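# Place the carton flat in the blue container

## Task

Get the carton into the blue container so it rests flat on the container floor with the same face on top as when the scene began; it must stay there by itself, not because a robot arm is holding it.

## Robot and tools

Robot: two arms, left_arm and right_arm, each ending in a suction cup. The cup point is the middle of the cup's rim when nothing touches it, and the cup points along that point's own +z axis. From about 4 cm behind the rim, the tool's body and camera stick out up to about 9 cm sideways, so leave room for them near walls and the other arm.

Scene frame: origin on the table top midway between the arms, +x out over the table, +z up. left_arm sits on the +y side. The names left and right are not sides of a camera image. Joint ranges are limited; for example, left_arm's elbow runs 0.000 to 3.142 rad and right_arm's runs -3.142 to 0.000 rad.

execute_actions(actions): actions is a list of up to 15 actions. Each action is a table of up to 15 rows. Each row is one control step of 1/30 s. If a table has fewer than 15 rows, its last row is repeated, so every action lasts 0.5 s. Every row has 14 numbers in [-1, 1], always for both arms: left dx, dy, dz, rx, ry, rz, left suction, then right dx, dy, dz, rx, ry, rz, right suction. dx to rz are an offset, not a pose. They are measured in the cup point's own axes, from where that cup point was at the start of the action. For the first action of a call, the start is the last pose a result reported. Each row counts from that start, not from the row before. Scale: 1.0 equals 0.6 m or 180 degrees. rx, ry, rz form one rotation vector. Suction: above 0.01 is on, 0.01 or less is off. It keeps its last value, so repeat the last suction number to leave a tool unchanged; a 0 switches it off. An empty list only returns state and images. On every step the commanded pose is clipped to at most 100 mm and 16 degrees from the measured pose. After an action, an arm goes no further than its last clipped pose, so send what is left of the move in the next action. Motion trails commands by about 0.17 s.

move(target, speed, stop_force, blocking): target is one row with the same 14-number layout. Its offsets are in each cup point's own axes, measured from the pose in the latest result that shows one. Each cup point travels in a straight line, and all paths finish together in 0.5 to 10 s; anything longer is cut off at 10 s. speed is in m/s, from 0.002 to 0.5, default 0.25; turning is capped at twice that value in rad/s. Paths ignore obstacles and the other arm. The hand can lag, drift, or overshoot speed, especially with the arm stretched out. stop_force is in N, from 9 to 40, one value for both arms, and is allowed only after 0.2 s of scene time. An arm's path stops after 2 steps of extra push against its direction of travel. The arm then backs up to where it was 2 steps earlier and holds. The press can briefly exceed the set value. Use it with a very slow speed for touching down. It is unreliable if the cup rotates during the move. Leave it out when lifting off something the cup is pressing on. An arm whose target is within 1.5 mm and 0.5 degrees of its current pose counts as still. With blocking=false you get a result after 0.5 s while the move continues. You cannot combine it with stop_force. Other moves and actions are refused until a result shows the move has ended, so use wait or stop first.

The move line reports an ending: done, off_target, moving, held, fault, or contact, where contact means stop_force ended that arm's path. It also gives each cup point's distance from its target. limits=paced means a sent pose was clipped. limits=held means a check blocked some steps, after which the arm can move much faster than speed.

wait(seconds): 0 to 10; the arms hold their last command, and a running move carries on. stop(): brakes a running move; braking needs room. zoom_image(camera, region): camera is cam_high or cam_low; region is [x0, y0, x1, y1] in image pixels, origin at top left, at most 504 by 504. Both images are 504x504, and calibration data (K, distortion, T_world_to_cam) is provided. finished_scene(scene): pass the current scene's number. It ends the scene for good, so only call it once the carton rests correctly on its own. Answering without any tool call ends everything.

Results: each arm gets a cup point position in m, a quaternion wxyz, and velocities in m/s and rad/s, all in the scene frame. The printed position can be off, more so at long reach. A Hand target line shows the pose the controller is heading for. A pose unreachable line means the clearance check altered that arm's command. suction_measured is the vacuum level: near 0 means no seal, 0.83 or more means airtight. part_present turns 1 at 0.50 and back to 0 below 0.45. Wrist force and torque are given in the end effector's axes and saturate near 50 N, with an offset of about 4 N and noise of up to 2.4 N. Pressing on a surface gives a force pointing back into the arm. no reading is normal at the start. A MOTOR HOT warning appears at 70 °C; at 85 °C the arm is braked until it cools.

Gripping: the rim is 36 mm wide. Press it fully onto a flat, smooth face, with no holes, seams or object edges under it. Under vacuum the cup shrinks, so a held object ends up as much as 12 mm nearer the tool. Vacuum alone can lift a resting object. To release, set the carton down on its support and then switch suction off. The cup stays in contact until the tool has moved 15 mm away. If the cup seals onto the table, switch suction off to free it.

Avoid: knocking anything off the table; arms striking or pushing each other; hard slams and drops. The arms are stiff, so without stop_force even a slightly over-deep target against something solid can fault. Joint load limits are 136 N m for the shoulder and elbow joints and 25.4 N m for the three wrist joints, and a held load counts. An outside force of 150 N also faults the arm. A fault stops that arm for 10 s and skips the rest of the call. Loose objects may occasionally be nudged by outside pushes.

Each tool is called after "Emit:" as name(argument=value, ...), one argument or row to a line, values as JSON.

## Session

Emit:
execute_actions(
  actions=[],
)

Scene clock: 0.00 s.
left_arm: end_effector_position=(+0.4617, +0.3868, +0.4089) suction_measured=0.00 part_present=0 end_effector_quat_wxyz=(+0.001, -0.012, +1.000, +0.001) end_effector_velocity=(-0.000, -0.000, -0.000) end_effector_angular_velocity=(-0.000, +0.000, -0.001) | right_arm: end_effector_position=(+0.4552, -0.3584, +0.4099) suction_measured=0.00 part_present=0 end_effector_quat_wxyz=(+0.001, -0.021, +1.000, +0.000) end_effector_velocity=(+0.000, -0.000, +0.000) end_effector_angular_velocity=(+0.000, +0.000, -0.001)
Joint positions: left_arm=[-0.316 -1.745  1.518 -1.345 -1.569  1.254] | right_arm=[ 3.457 -1.394 -1.517 -1.798  1.571  1.886]
Joint velocities: left_arm=[-0.001 -0.001  0.001  0.    -0.     0.   ] | right_arm=[-0.001 -0.     0.    -0.     0.     0.   ]
Motor temperatures (°C, as the motors report them): left_arm=[21 22 24 28 29 26] | right_arm=[24 24 23 33 32 28]
Wrist force (N, on the end effector, along its own x y z axes, offset not removed): no reading
Wrist torque (N m, same axes, about the end effector's origin, offset not removed): no reading
Hand target (left_arm): +0.462, +0.387, +0.409; +0.001, -0.012, +1.000, +0.001
Hand target (right_arm): +0.455, -0.358, +0.410; +0.001, -0.021, +1.000, +0.000

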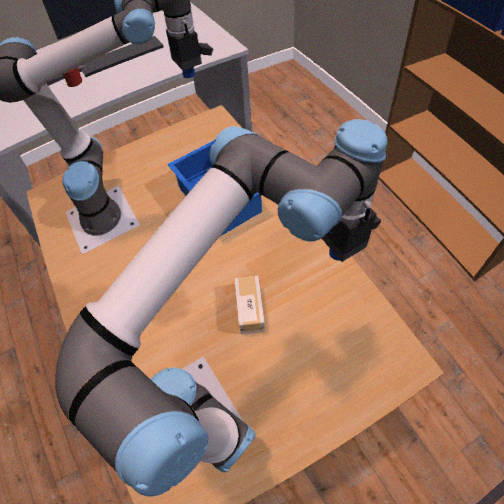

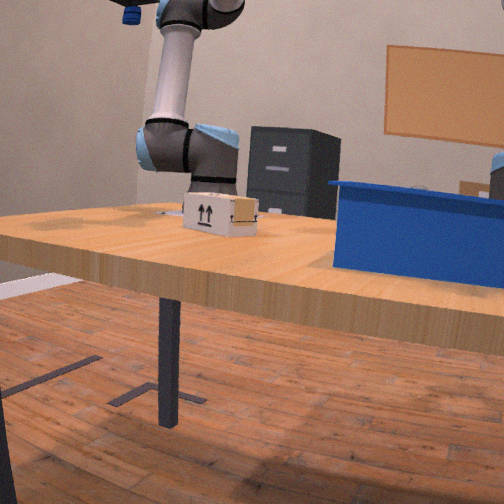

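Emit:
zoom_image(
  camera="cam_high",
  region=[200,250,300,350],
)

Emit:
move(
  target=[0.2,-0.5,0.15,0,0,0,0,0.47,-0.48,0.2,0,0,0,0],
  speed=0.4,
)

Emit:
zoom_image(
  camera="cam_high",
  region=[140,110,320,340],
)

Region (200, 250, 300, 350) of cam_high's 504x504 image, scaled by 5.040, with more detail than that image has.

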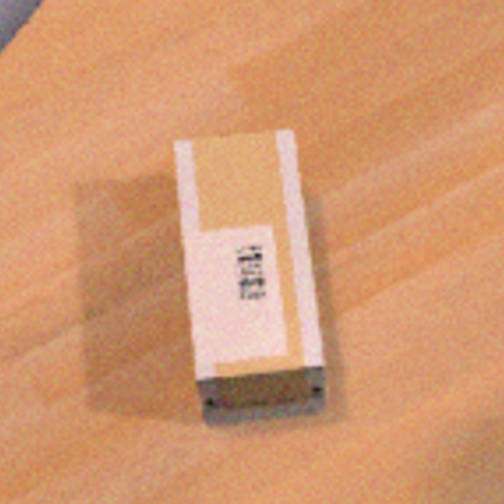

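Scene clock: 5.70 s.
left_arm: end_effector_position=(+0.3488, +0.0838, +0.3189) suction_measured=0.00 part_present=0 end_effector_quat_wxyz=(+0.001, -0.012, +1.000, -0.000) end_effector_velocity=(+0.001, -0.000, -0.000) end_effector_angular_velocity=(-0.000, -0.001, +0.004) | right_arm: end_effector_position=(+0.1854, -0.6574, +0.2898) suction_measured=0.00 part_present=0 end_effector_quat_wxyz=(+0.001, -0.020, +1.000, -0.001) end_effector_velocity=(-0.001, -0.002, -0.000) end_effector_angular_velocity=(+0.005, -0.002, +0.002)
Joint positions: left_arm=[-1.085 -1.765  1.766 -1.572 -1.569  0.485] | right_arm=[ 2.468 -1.086 -2.026 -1.597  1.57   0.898]
Joint velocities: left_arm=[ 0.001  0.002 -0.001 -0.001  0.001 -0.002] | right_arm=[-0.013 -0.007  0.003  0.003  0.005 -0.015]
Motor temperatures (°C, as the motors report them): left_arm=[21 22 24 28 29 26] | right_arm=[24 24 23 33 32 28]
Wrist force (N, on the end effector, along its own x y z axes, offset not removed): left_arm=[-0.8 0.8 1.6] | right_arm=[-0.9 -0.1 -2.2]
Wrist torque (N m, same axes, about the end effector's origin, offset not removed): left_arm=[0.11 0.11 -0.04] | right_arm=[0.04 0.35 -0.04]
Hand target (left_arm): +0.349, +0.084, +0.319; +0.001, -0.012, +1.000, -0.000
Hand target (right_arm): +0.185, -0.658, +0.290; +0.001, -0.021, +1.000, -0.001
Off the commanded pose (left_arm): 0.001 m, 0 deg.
Off the commanded pose (right_arm): 0.001 m, 0 deg.
move: done

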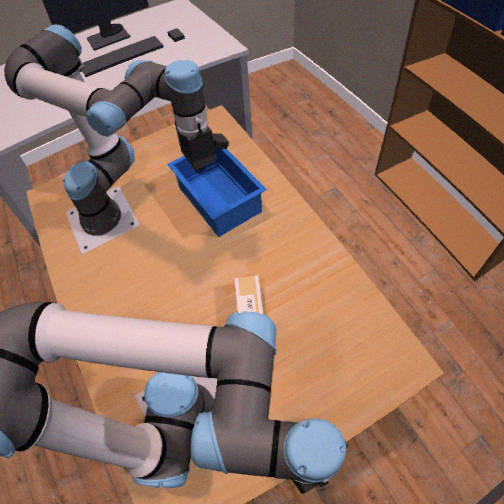

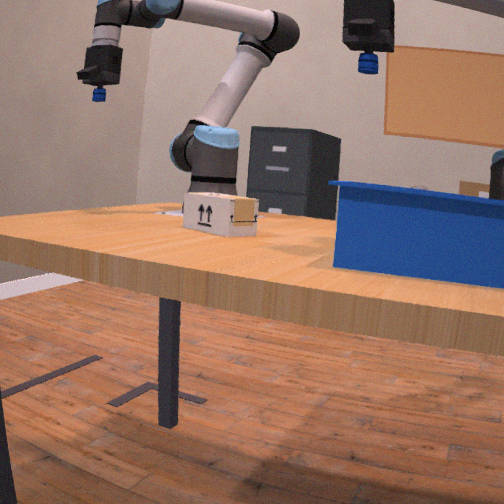

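Region (140, 110, 320, 340) of cam_high's 504x504 image, scaled by 2.191, with more detail than that image has; it fills the left 394 columns of this view, and the rest is white.

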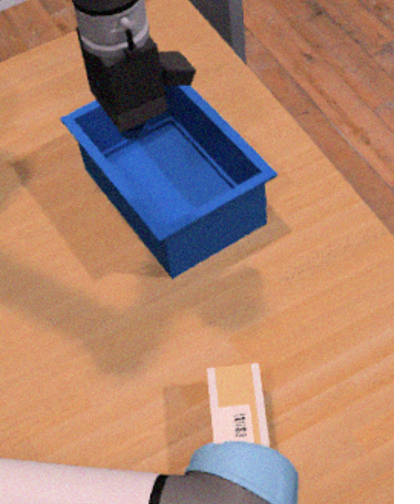

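Emit:
move(
  target=[0.043,-0.466,0.36,0,0,-0.36,0,0,0,0,0,0,0,0],
  speed=0.35,
)

Emit:
move(
  target=[0,0,0.05,0,0,0,0,0,0,0,0,0,0,0],
  speed=0.1,
)

Emit:
move(
  target=[0,0,0.028,0,0,0,1,0,0,0,0,0,0,0],
  speed=0.015,
  stop_force=12,
)

Scene clock: 19.53 s.
left_arm: end_effector_position=(+0.3294, -0.1962, +0.1029) suction_measured=0.00 part_present=0 end_effector_quat_wxyz=(+0.000, -0.546, +0.838, -0.001) end_effector_velocity=(+0.001, -0.002, -0.001) end_effector_angular_velocity=(+0.001, -0.001, +0.008) | right_arm: end_effector_position=(+0.1854, -0.6574, +0.2898) suction_measured=0.00 part_present=0 end_effector_quat_wxyz=(+0.001, -0.020, +1.000, -0.001) end_effector_velocity=(-0.000, -0.000, -0.000) end_effector_angular_velocity=(-0.000, +0.001, -0.001)
Joint positions: left_arm=[-1.324 -1.123  1.607 -2.055 -1.569 -0.884] | right_arm=[ 2.468 -1.086 -2.026 -1.597  1.57   0.898]
Joint velocities: left_arm=[ 0.     0.006 -0.005 -0.     0.001 -0.008] | right_arm=[-0.001 -0.001  0.    -0.    -0.     0.   ]
Motor temperatures (°C, as the motors report them): left_arm=[21 22 24 28 29 26] | right_arm=[24 24 23 33 32 28]
Wrist force (N, on the end effector, along its own x y z axes, offset not removed): left_arm=[-0.8 1.7 1.6] | right_arm=[-1.0 0.8 -0.5]
Wrist torque (N m, same axes, about the end effector's origin, offset not removed): left_arm=[0.20 0.11 0.07] | right_arm=[0.21 0.23 -0.04]
Hand target (left_arm): +0.329, -0.196, +0.103; +0.001, -0.546, +0.838, -0.001
Hand target (right_arm): +0.185, -0.657, +0.290; +0.001, -0.020, +1.000, -0.001
Off the commanded pose (left_arm): 0.001 m, 0 deg.
Off the commanded pose (right_arm): 0.000 m, 0 deg.
move: done

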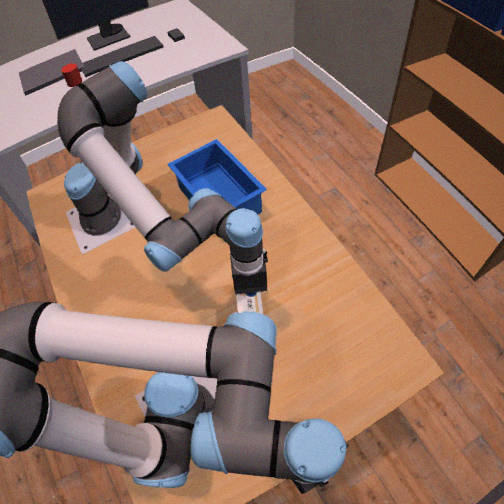

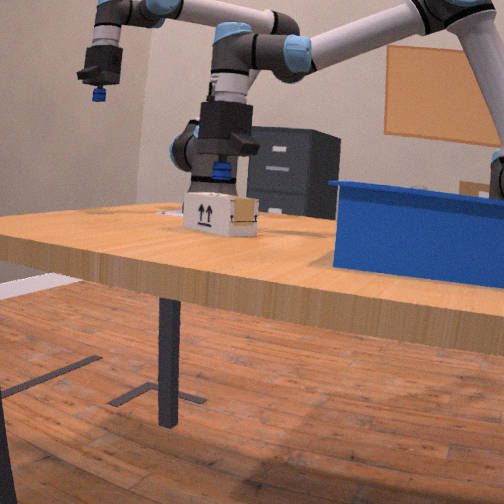

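Scene clock: 20.43 s.
left_arm: end_effector_position=(+0.3294, -0.1961, +0.0733) suction_measured=0.00 part_present=0 end_effector_quat_wxyz=(+0.000, -0.546, +0.838, -0.001) end_effector_velocity=(-0.000, +0.000, -0.003) end_effector_angular_velocity=(+0.001, -0.000, -0.001) | right_arm: end_effector_position=(+0.1854, -0.6574, +0.2898) suction_measured=0.00 part_present=0 end_effector_quat_wxyz=(+0.001, -0.020, +1.000, -0.001) end_effector_velocity=(-0.000, +0.000, +0.000) end_effector_angular_velocity=(-0.000, +0.000, -0.000)
Joint positions: left_arm=[-1.324 -1.089  1.64  -2.123 -1.569 -0.884] | right_arm=[ 2.468 -1.086 -2.026 -1.597  1.57   0.898]
Joint velocities: left_arm=[-0.     0.004  0.003 -0.006  0.001  0.   ] | right_arm=[-0.     0.001 -0.    -0.    -0.    -0.   ]
Motor temperatures (°C, as the motors report them): left_arm=[21 22 24 28 29 26] | right_arm=[24 24 23 33 32 28]
Wrist force (N, on the end effector, along its own x y z axes, offset not removed): left_arm=[-1.6 1.1 1.0] | right_arm=[-0.7 1.0 -0.9]
Wrist torque (N m, same axes, about the end effector's origin, offset not removed): left_arm=[0.16 0.30 0.09] | right_arm=[0.20 0.22 0.00]
Hand target (left_arm): +0.329, -0.196, +0.073; +0.000, -0.546, +0.838, -0.001
Hand target (right_arm): +0.185, -0.657, +0.290; +0.001, -0.020, +1.000, -0.001
Off the commanded pose (left_arm): 0.000 m, 0 deg.
Off the commanded pose (right_arm): 0.000 m, 0 deg.
move: done

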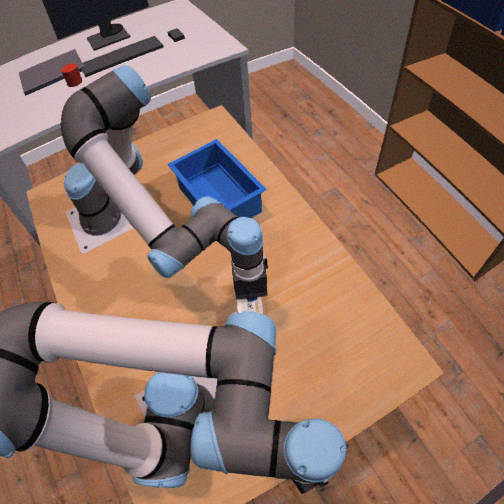

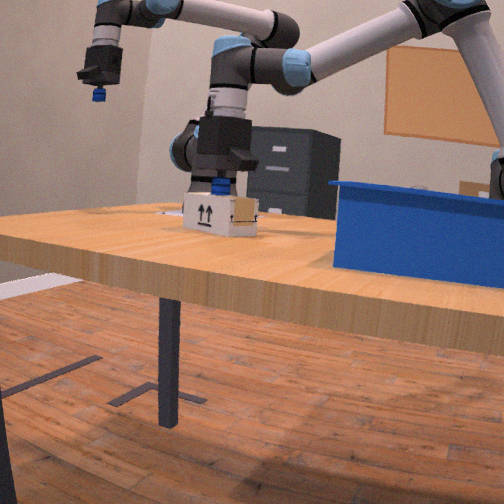

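Scene clock: 21.90 s.
left_arm: end_effector_position=(+0.3294, -0.1961, +0.0575) suction_measured=0.93 part_present=1 end_effector_quat_wxyz=(+0.001, -0.546, +0.838, -0.001) end_effector_velocity=(-0.001, -0.000, +0.003) end_effector_angular_velocity=(+0.001, +0.000, -0.003) | right_arm: end_effector_position=(+0.1854, -0.6574, +0.2898) suction_measured=0.00 part_present=0 end_effector_quat_wxyz=(+0.001, -0.020, +1.000, -0.001) end_effector_velocity=(-0.000, -0.001, -0.000) end_effector_angular_velocity=(-0.001, +0.002, -0.000)
Joint positions: left_arm=[-1.324 -1.069  1.655 -2.158 -1.569 -0.884] | right_arm=[ 2.468 -1.086 -2.026 -1.597  1.57   0.898]
Joint velocities: left_arm=[-0.002 -0.004 -0.002  0.007  0.     0.001] | right_arm=[-0.    -0.001 -0.    -0.    -0.002 -0.   ]
Motor temperatures (°C, as the motors report them): left_arm=[21 22 24 28 29 26] | right_arm=[24 24 23 33 32 28]
Wrist force (N, on the end effector, along its own x y z axes, offset not removed): left_arm=[-8.1 7.3 -29.3] | right_arm=[0.0 1.2 -0.6]
Wrist torque (N m, same axes, about the end effector's origin, offset not removed): left_arm=[0.32 0.24 0.06] | right_arm=[0.24 0.13 -0.08]
Hand target (left_arm): +0.329, -0.196, +0.058; +0.000, -0.546, +0.838, -0.001
Hand target (right_arm): +0.185, -0.657, +0.290; +0.001, -0.020, +1.000, -0.001
Off the commanded pose (left_arm): 0.001 m, 0 deg.
Off the commanded pose (right_arm): 0.000 m, 0 deg.
move: contact (left_arm)

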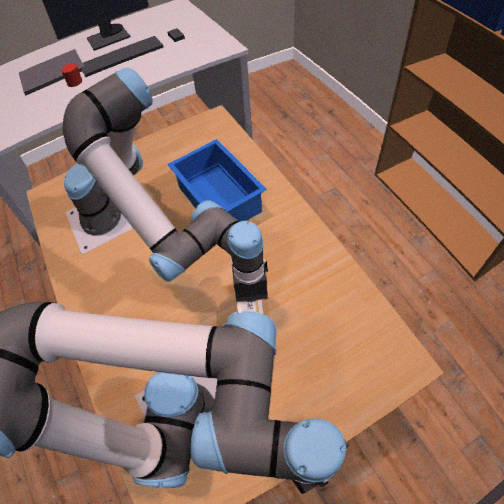

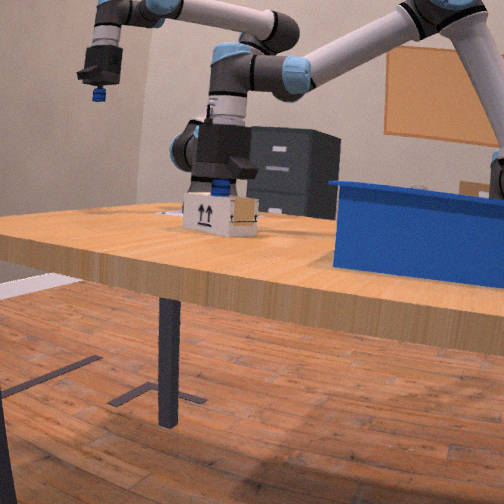

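Emit:
move(
  target=[-0.1,0,-0.25,0,0,0,1,0,0,0,0,0,0,0],
)

Emit:
move(
  target=[-0.589,0.095,0,0,0,-0.165,1,0,0,0,0,0,0,0],
  speed=0.3,
)

Emit:
move(
  target=[0,0,0.05,0,0,0,1,0,0,0,0,0,0,0],
  speed=0.12,
)

Emit:
zoom_image(
  camera="cam_high",
  region=[130,70,310,250],
)

Scene clock: 28.93 s.
left_arm: end_effector_position=(+0.3537, -0.1414, +0.2072) suction_measured=0.93 part_present=1 end_effector_quat_wxyz=(+0.001, -0.546, +0.838, -0.001) end_effector_velocity=(+0.001, +0.001, +0.003) end_effector_angular_velocity=(+0.000, -0.001, +0.002) | right_arm: end_effector_position=(+0.1854, -0.6574, +0.2898) suction_measured=0.00 part_present=0 end_effector_quat_wxyz=(+0.001, -0.020, +1.000, -0.001) end_effector_velocity=(+0.000, +0.000, -0.000) end_effector_angular_velocity=(+0.001, -0.000, -0.001)
Joint positions: left_arm=[-1.26  -1.293  1.56  -1.839 -1.569 -0.82 ] | right_arm=[ 2.468 -1.086 -2.026 -1.597  1.57   0.898]
Joint velocities: left_arm=[ 0.002 -0.003 -0.003  0.006  0.001  0.   ] | right_arm=[-0.001 -0.001  0.     0.     0.001  0.   ]
Motor temperatures (°C, as the motors report them): left_arm=[21 22 24 28 29 26] | right_arm=[24 24 23 33 32 28]
Wrist force (N, on the end effector, along its own x y z axes, offset not removed): left_arm=[-0.8 2.1 5.8] | right_arm=[-0.7 1.0 0.4]
Wrist torque (N m, same axes, about the end effector's origin, offset not removed): left_arm=[0.34 0.06 0.03] | right_arm=[0.18 0.23 -0.11]
Hand target (left_arm): +0.354, -0.141, +0.207; +0.001, -0.546, +0.838, -0.001
Hand target (right_arm): +0.185, -0.657, +0.290; +0.001, -0.020, +1.000, -0.001
Off the commanded pose (left_arm): 0.000 m, 0 deg.
Off the commanded pose (right_arm): 0.000 m, 0 deg.
move: done

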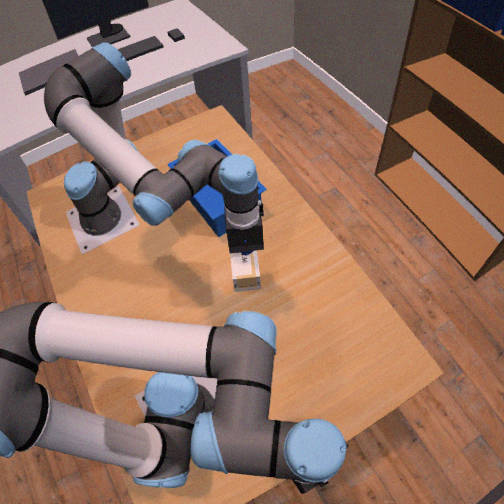

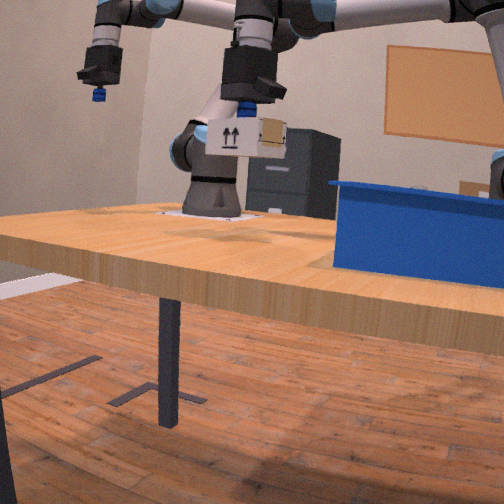

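Scene clock: 30.87 s.
left_arm: end_effector_position=(+0.4447, +0.2048, +0.2072) suction_measured=0.93 part_present=1 end_effector_quat_wxyz=(-0.001, +0.742, -0.670, +0.000) end_effector_velocity=(+0.001, +0.002, -0.000) end_effector_angular_velocity=(+0.001, +0.001, +0.002) | right_arm: end_effector_position=(+0.1854, -0.6574, +0.2898) suction_measured=0.00 part_present=0 end_effector_quat_wxyz=(+0.001, -0.020, +1.000, -0.001) end_effector_velocity=(+0.000, +0.000, +0.000) end_effector_angular_velocity=(+0.001, -0.002, -0.000)
Joint positions: left_arm=[-0.722 -1.684  1.987 -1.875 -1.569 -0.8  ] | right_arm=[ 2.468 -1.086 -2.026 -1.597  1.57   0.898]
Joint velocities: left_arm=[0.005 0.    0.001 0.    0.    0.003] | right_arm=[-0.    -0.     0.     0.     0.002 -0.   ]
Motor temperatures (°C, as the motors report them): left_arm=[21 22 24 28 29 26] | right_arm=[24 24 23 33 32 28]
Wrist force (N, on the end effector, along its own x y z axes, offset not removed): left_arm=[0.0 0.3 4.2] | right_arm=[-0.3 0.1 -1.6]
Wrist torque (N m, same axes, about the end effector's origin, offset not removed): left_arm=[0.09 -0.01 0.05] | right_arm=[0.03 0.17 -0.02]
Hand target (left_arm): +0.445, +0.205, +0.207; -0.001, +0.742, -0.670, +0.000
Hand target (right_arm): +0.185, -0.657, +0.290; +0.001, -0.020, +1.000, -0.001
Off the commanded pose (left_arm): 0.000 m, 0 deg.
Off the commanded pose (right_arm): 0.000 m, 0 deg.
move: done

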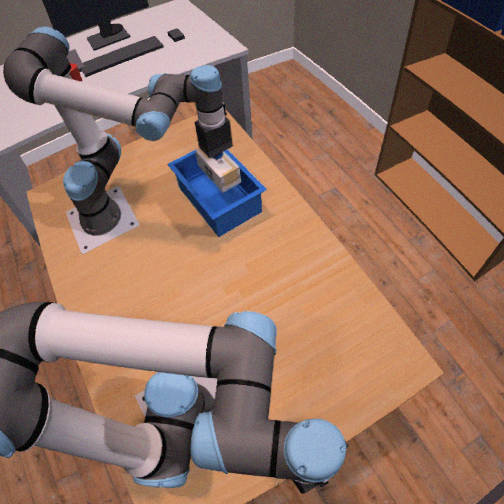

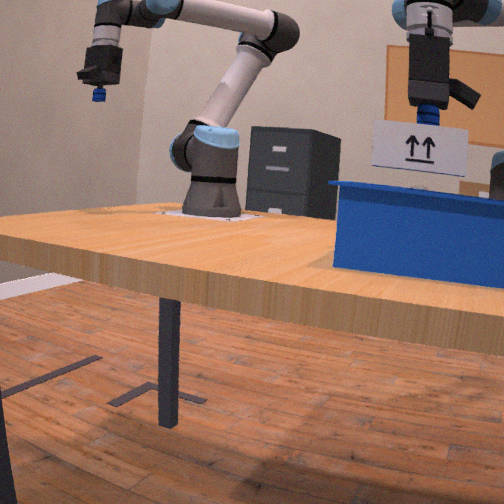

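Scene clock: 31.77 s.
left_arm: end_effector_position=(+0.4447, +0.2049, +0.1775) suction_measured=0.93 part_present=1 end_effector_quat_wxyz=(-0.001, +0.742, -0.670, +0.000) end_effector_velocity=(+0.000, +0.000, -0.003) end_effector_angular_velocity=(+0.001, +0.001, +0.001) | right_arm: end_effector_position=(+0.1854, -0.6574, +0.2898) suction_measured=0.00 part_present=0 end_effector_quat_wxyz=(+0.001, -0.020, +1.000, -0.001) end_effector_velocity=(+0.000, +0.000, +0.000) end_effector_angular_velocity=(+0.000, -0.001, +0.000)
Joint positions: left_arm=[-0.722 -1.658  2.044 -1.958 -1.569 -0.8  ] | right_arm=[ 2.468 -1.086 -2.026 -1.597  1.57   0.898]
Joint velocities: left_arm=[ 0.001  0.004  0.006 -0.009 -0.    -0.   ] | right_arm=[ 0.    -0.     0.001  0.     0.001  0.   ]
Motor temperatures (°C, as the motors report them): left_arm=[21 22 24 28 29 26] | right_arm=[24 24 23 33 32 28]
Wrist force (N, on the end effector, along its own x y z axes, offset not removed): left_arm=[-2.2 1.2 4.7] | right_arm=[-1.1 1.2 -0.7]
Wrist torque (N m, same axes, about the end effector's origin, offset not removed): left_arm=[0.23 0.35 0.04] | right_arm=[0.29 0.22 -0.03]
Hand target (left_arm): +0.445, +0.205, +0.177; -0.001, +0.742, -0.670, +0.000
Hand target (right_arm): +0.185, -0.657, +0.290; +0.001, -0.020, +1.000, -0.001
Off the commanded pose (left_arm): 0.000 m, 0 deg.
Off the commanded pose (right_arm): 0.000 m, 0 deg.
move: done

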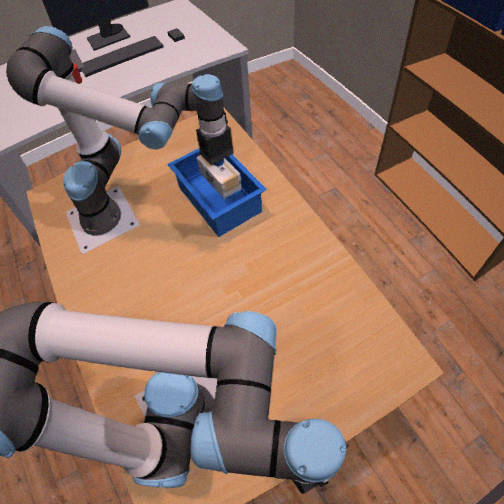

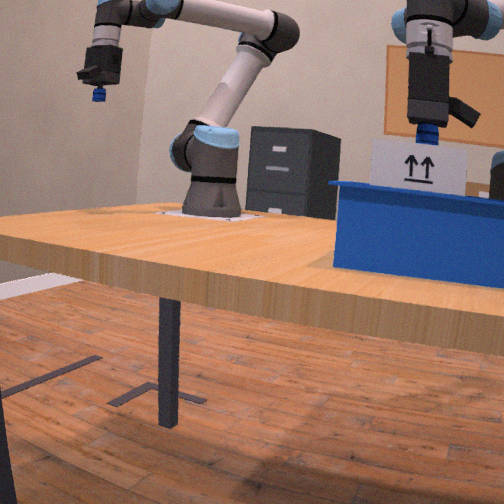

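Region (130, 70, 310, 250) of cam_high's 504x504 image, scaled by 2.800, with more detail than that image has.

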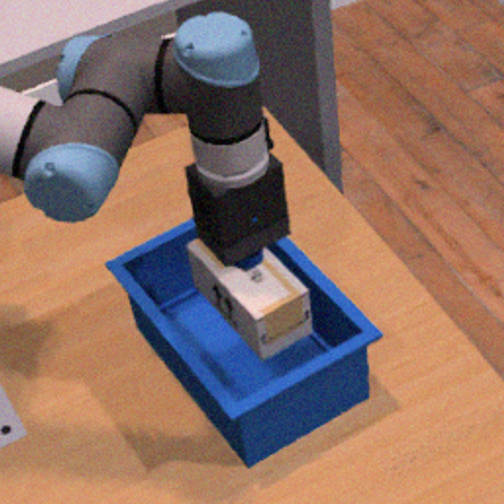

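Emit:
move(
  target=[0,0.012,0.17,0,0,0,1,0,0,0,0,0,0,0],
  speed=0.12,
)

Emit:
move(
  target=[0,0,0.035,0,0,0,1,0,0,0,0,0,0,0],
  speed=0.006,
  stop_force=9,
)

Scene clock: 38.97 s.
left_arm: end_effector_position=(+0.4374, +0.2042, +0.0759) suction_measured=0.93 part_present=1 end_effector_quat_wxyz=(-0.001, +0.742, -0.670, +0.000) end_effector_velocity=(+0.000, +0.000, -0.003) end_effector_angular_velocity=(+0.000, -0.001, +0.001) | right_arm: end_effector_position=(+0.1854, -0.6574, +0.2898) suction_measured=0.00 part_present=0 end_effector_quat_wxyz=(+0.001, -0.020, +1.000, -0.001) end_effector_velocity=(+0.000, -0.000, +0.000) end_effector_angular_velocity=(-0.001, -0.001, +0.000)
Joint positions: left_arm=[-0.734 -1.528  2.222 -2.265 -1.569 -0.812] | right_arm=[ 2.468 -1.086 -2.026 -1.597  1.57   0.898]
Joint velocities: left_arm=[ 0.     0.005  0.005 -0.01   0.001 -0.001] | right_arm=[ 0.  0.  0.  0. -0.  0.]
Motor temperatures (°C, as the motors report them): left_arm=[21 22 24 28 29 26] | right_arm=[24 24 23 33 32 28]
Wrist force (N, on the end effector, along its own x y z axes, offset not removed): left_arm=[-1.1 1.2 6.6] | right_arm=[-0.5 0.2 -1.2]
Wrist torque (N m, same axes, about the end effector's origin, offset not removed): left_arm=[0.23 0.11 0.15] | right_arm=[0.12 0.18 -0.09]
Hand target (left_arm): +0.437, +0.204, +0.076; -0.001, +0.742, -0.670, +0.000
Hand target (right_arm): +0.185, -0.657, +0.290; +0.001, -0.020, +1.000, -0.001
Off the commanded pose (left_arm): 0.000 m, 0 deg.
Off the commanded pose (right_arm): 0.000 m, 0 deg.
move: done

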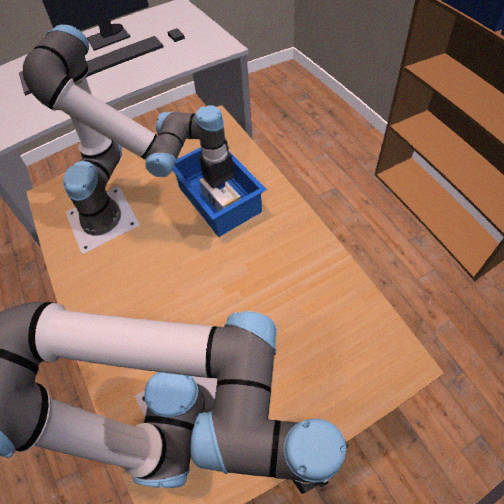

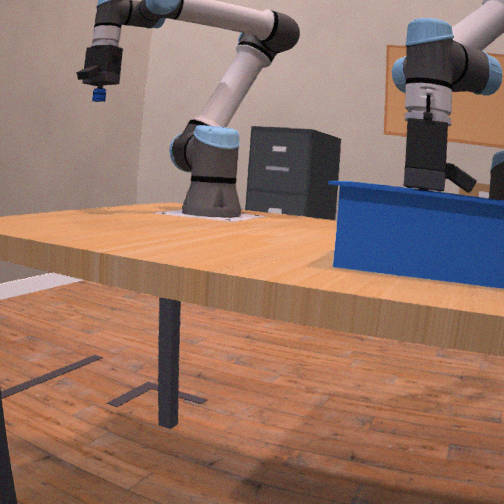

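Scene clock: 40.43 s.
left_arm: end_effector_position=(+0.4374, +0.2043, +0.0693) suction_measured=0.93 part_present=1 end_effector_quat_wxyz=(-0.001, +0.742, -0.670, +0.000) end_effector_velocity=(-0.001, +0.002, +0.001) end_effector_angular_velocity=(+0.003, +0.003, +0.001) | right_arm: end_effector_position=(+0.1854, -0.6574, +0.2898) suction_measured=0.00 part_present=0 end_effector_quat_wxyz=(+0.001, -0.020, +1.000, -0.001) end_effector_velocity=(-0.000, +0.000, -0.000) end_effector_angular_velocity=(+0.001, -0.000, -0.001)
Joint positions: left_arm=[-0.734 -1.516  2.23  -2.286 -1.569 -0.812] | right_arm=[ 2.468 -1.086 -2.026 -1.597  1.57   0.898]
Joint velocities: left_arm=[ 0.001 -0.005  0.001  0.009  0.    -0.   ] | right_arm=[-0.001  0.    -0.    -0.     0.001  0.   ]
Motor temperatures (°C, as the motors report them): left_arm=[21 22 24 28 29 26] | right_arm=[24 24 23 33 32 28]
Wrist force (N, on the end effector, along its own x y z axes, offset not removed): left_arm=[-2.7 0.6 -22.2] | right_arm=[-0.9 0.2 0.3]
Wrist torque (N m, same axes, about the end effector's origin, offset not removed): left_arm=[0.17 0.39 0.09] | right_arm=[0.14 0.23 -0.09]
Hand target (left_arm): +0.437, +0.204, +0.070; -0.001, +0.742, -0.670, +0.000
Hand target (right_arm): +0.185, -0.657, +0.290; +0.001, -0.020, +1.000, -0.001
Off the commanded pose (left_arm): 0.014 m, 0 deg.
Off the commanded pose (right_arm): 0.000 m, 0 deg.
move: contact (left_arm)

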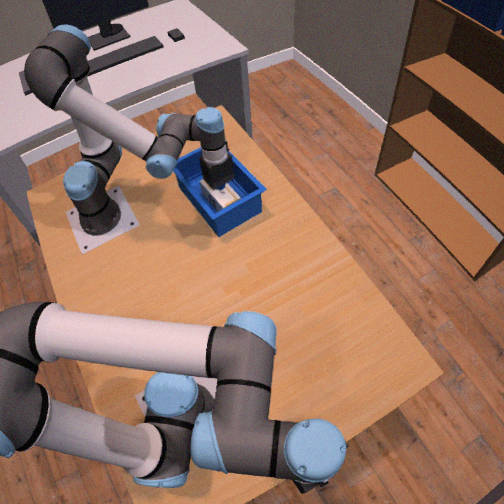

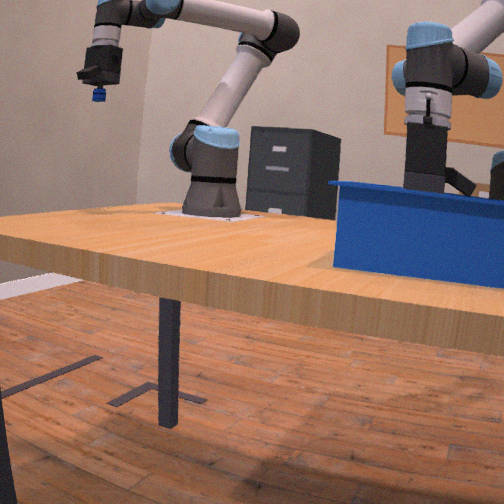

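Torque is small, so the contact is central: the carton is on the floor.

Emit:
execute_actions(
  actions=[
    [[0,0,-0.001,0,0,0,0,0,0,0,0,0,0,0]],
    [[0,0,-0.05,0,0,0,0,0,0,0,0,0,0,0]],
    [[0,0,-0.15,0,0,0,0,0,0,0,0,0,0,0]],
  ],
)

Emit:
zoom_image(
  camera="cam_high",
  region=[130,70,310,250],
)

Scene clock: 46.70 s.
left_arm: end_effector_position=(+0.4382, +0.2041, +0.1855) suction_measured=0.00 part_present=0 end_effector_quat_wxyz=(-0.001, +0.742, -0.670, +0.003) end_effector_velocity=(-0.004, +0.001, +0.030) end_effector_angular_velocity=(+0.018, +0.023, -0.001) | right_arm: end_effector_position=(+0.1854, -0.6574, +0.2898) suction_measured=0.00 part_present=0 end_effector_quat_wxyz=(+0.001, -0.020, +1.000, -0.001) end_effector_velocity=(+0.000, -0.000, -0.000) end_effector_angular_velocity=(-0.000, +0.000, +0.000)
Joint positions: left_arm=[-0.733 -1.683  2.046 -1.939 -1.569 -0.811] | right_arm=[ 2.468 -1.086 -2.026 -1.597  1.57   0.898]
Joint velocities: left_arm=[-0.004 -0.023 -0.069  0.121 -0.001 -0.004] | right_arm=[ 0.    -0.001  0.    -0.    -0.     0.   ]
Motor temperatures (°C, as the motors report them): left_arm=[21 22 24 28 29 26] | right_arm=[24 24 23 33 32 28]
Wrist force (N, on the end effector, along its own x y z axes, offset not removed): left_arm=[-1.3 1.1 0.8] | right_arm=[1.2 2.0 -0.4]
Wrist torque (N m, same axes, about the end effector's origin, offset not removed): left_arm=[0.20 0.32 0.10] | right_arm=[0.43 -0.08 0.02]
Hand target (left_arm): +0.438, +0.204, +0.189; -0.001, +0.742, -0.670, +0.001
Hand target (right_arm): +0.185, -0.657, +0.290; +0.001, -0.020, +1.000, -0.001
Off the commanded pose (left_arm): 0.004 m, 0 deg.
Off the commanded pose (right_arm): 0.000 m, 0 deg.

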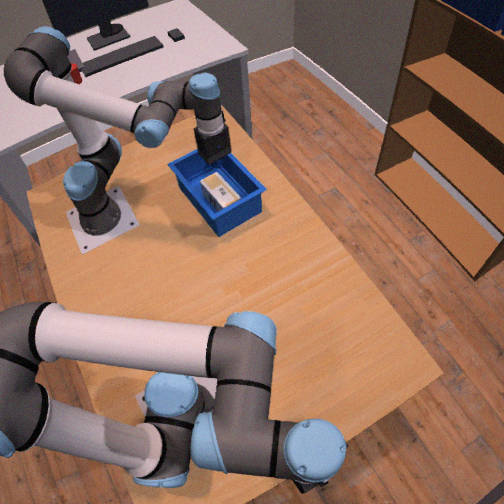

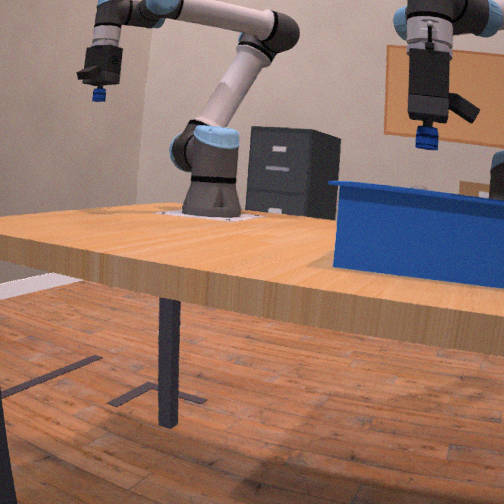

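Region (130, 70, 310, 250) of cam_high's 504x504 image, scaled by 2.800, with more detail than that image has.

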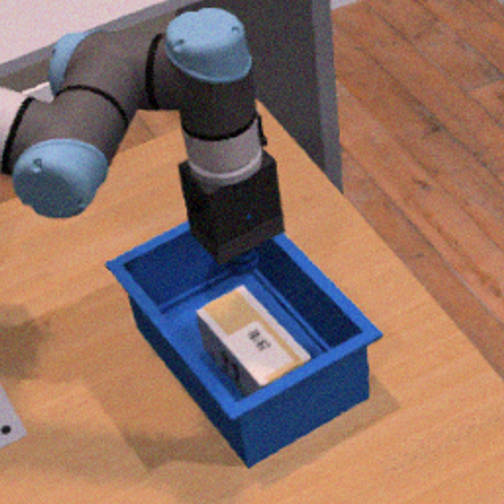

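Emit:
finished_scene(
  scene=2,
)

The scene is finished: the task was done.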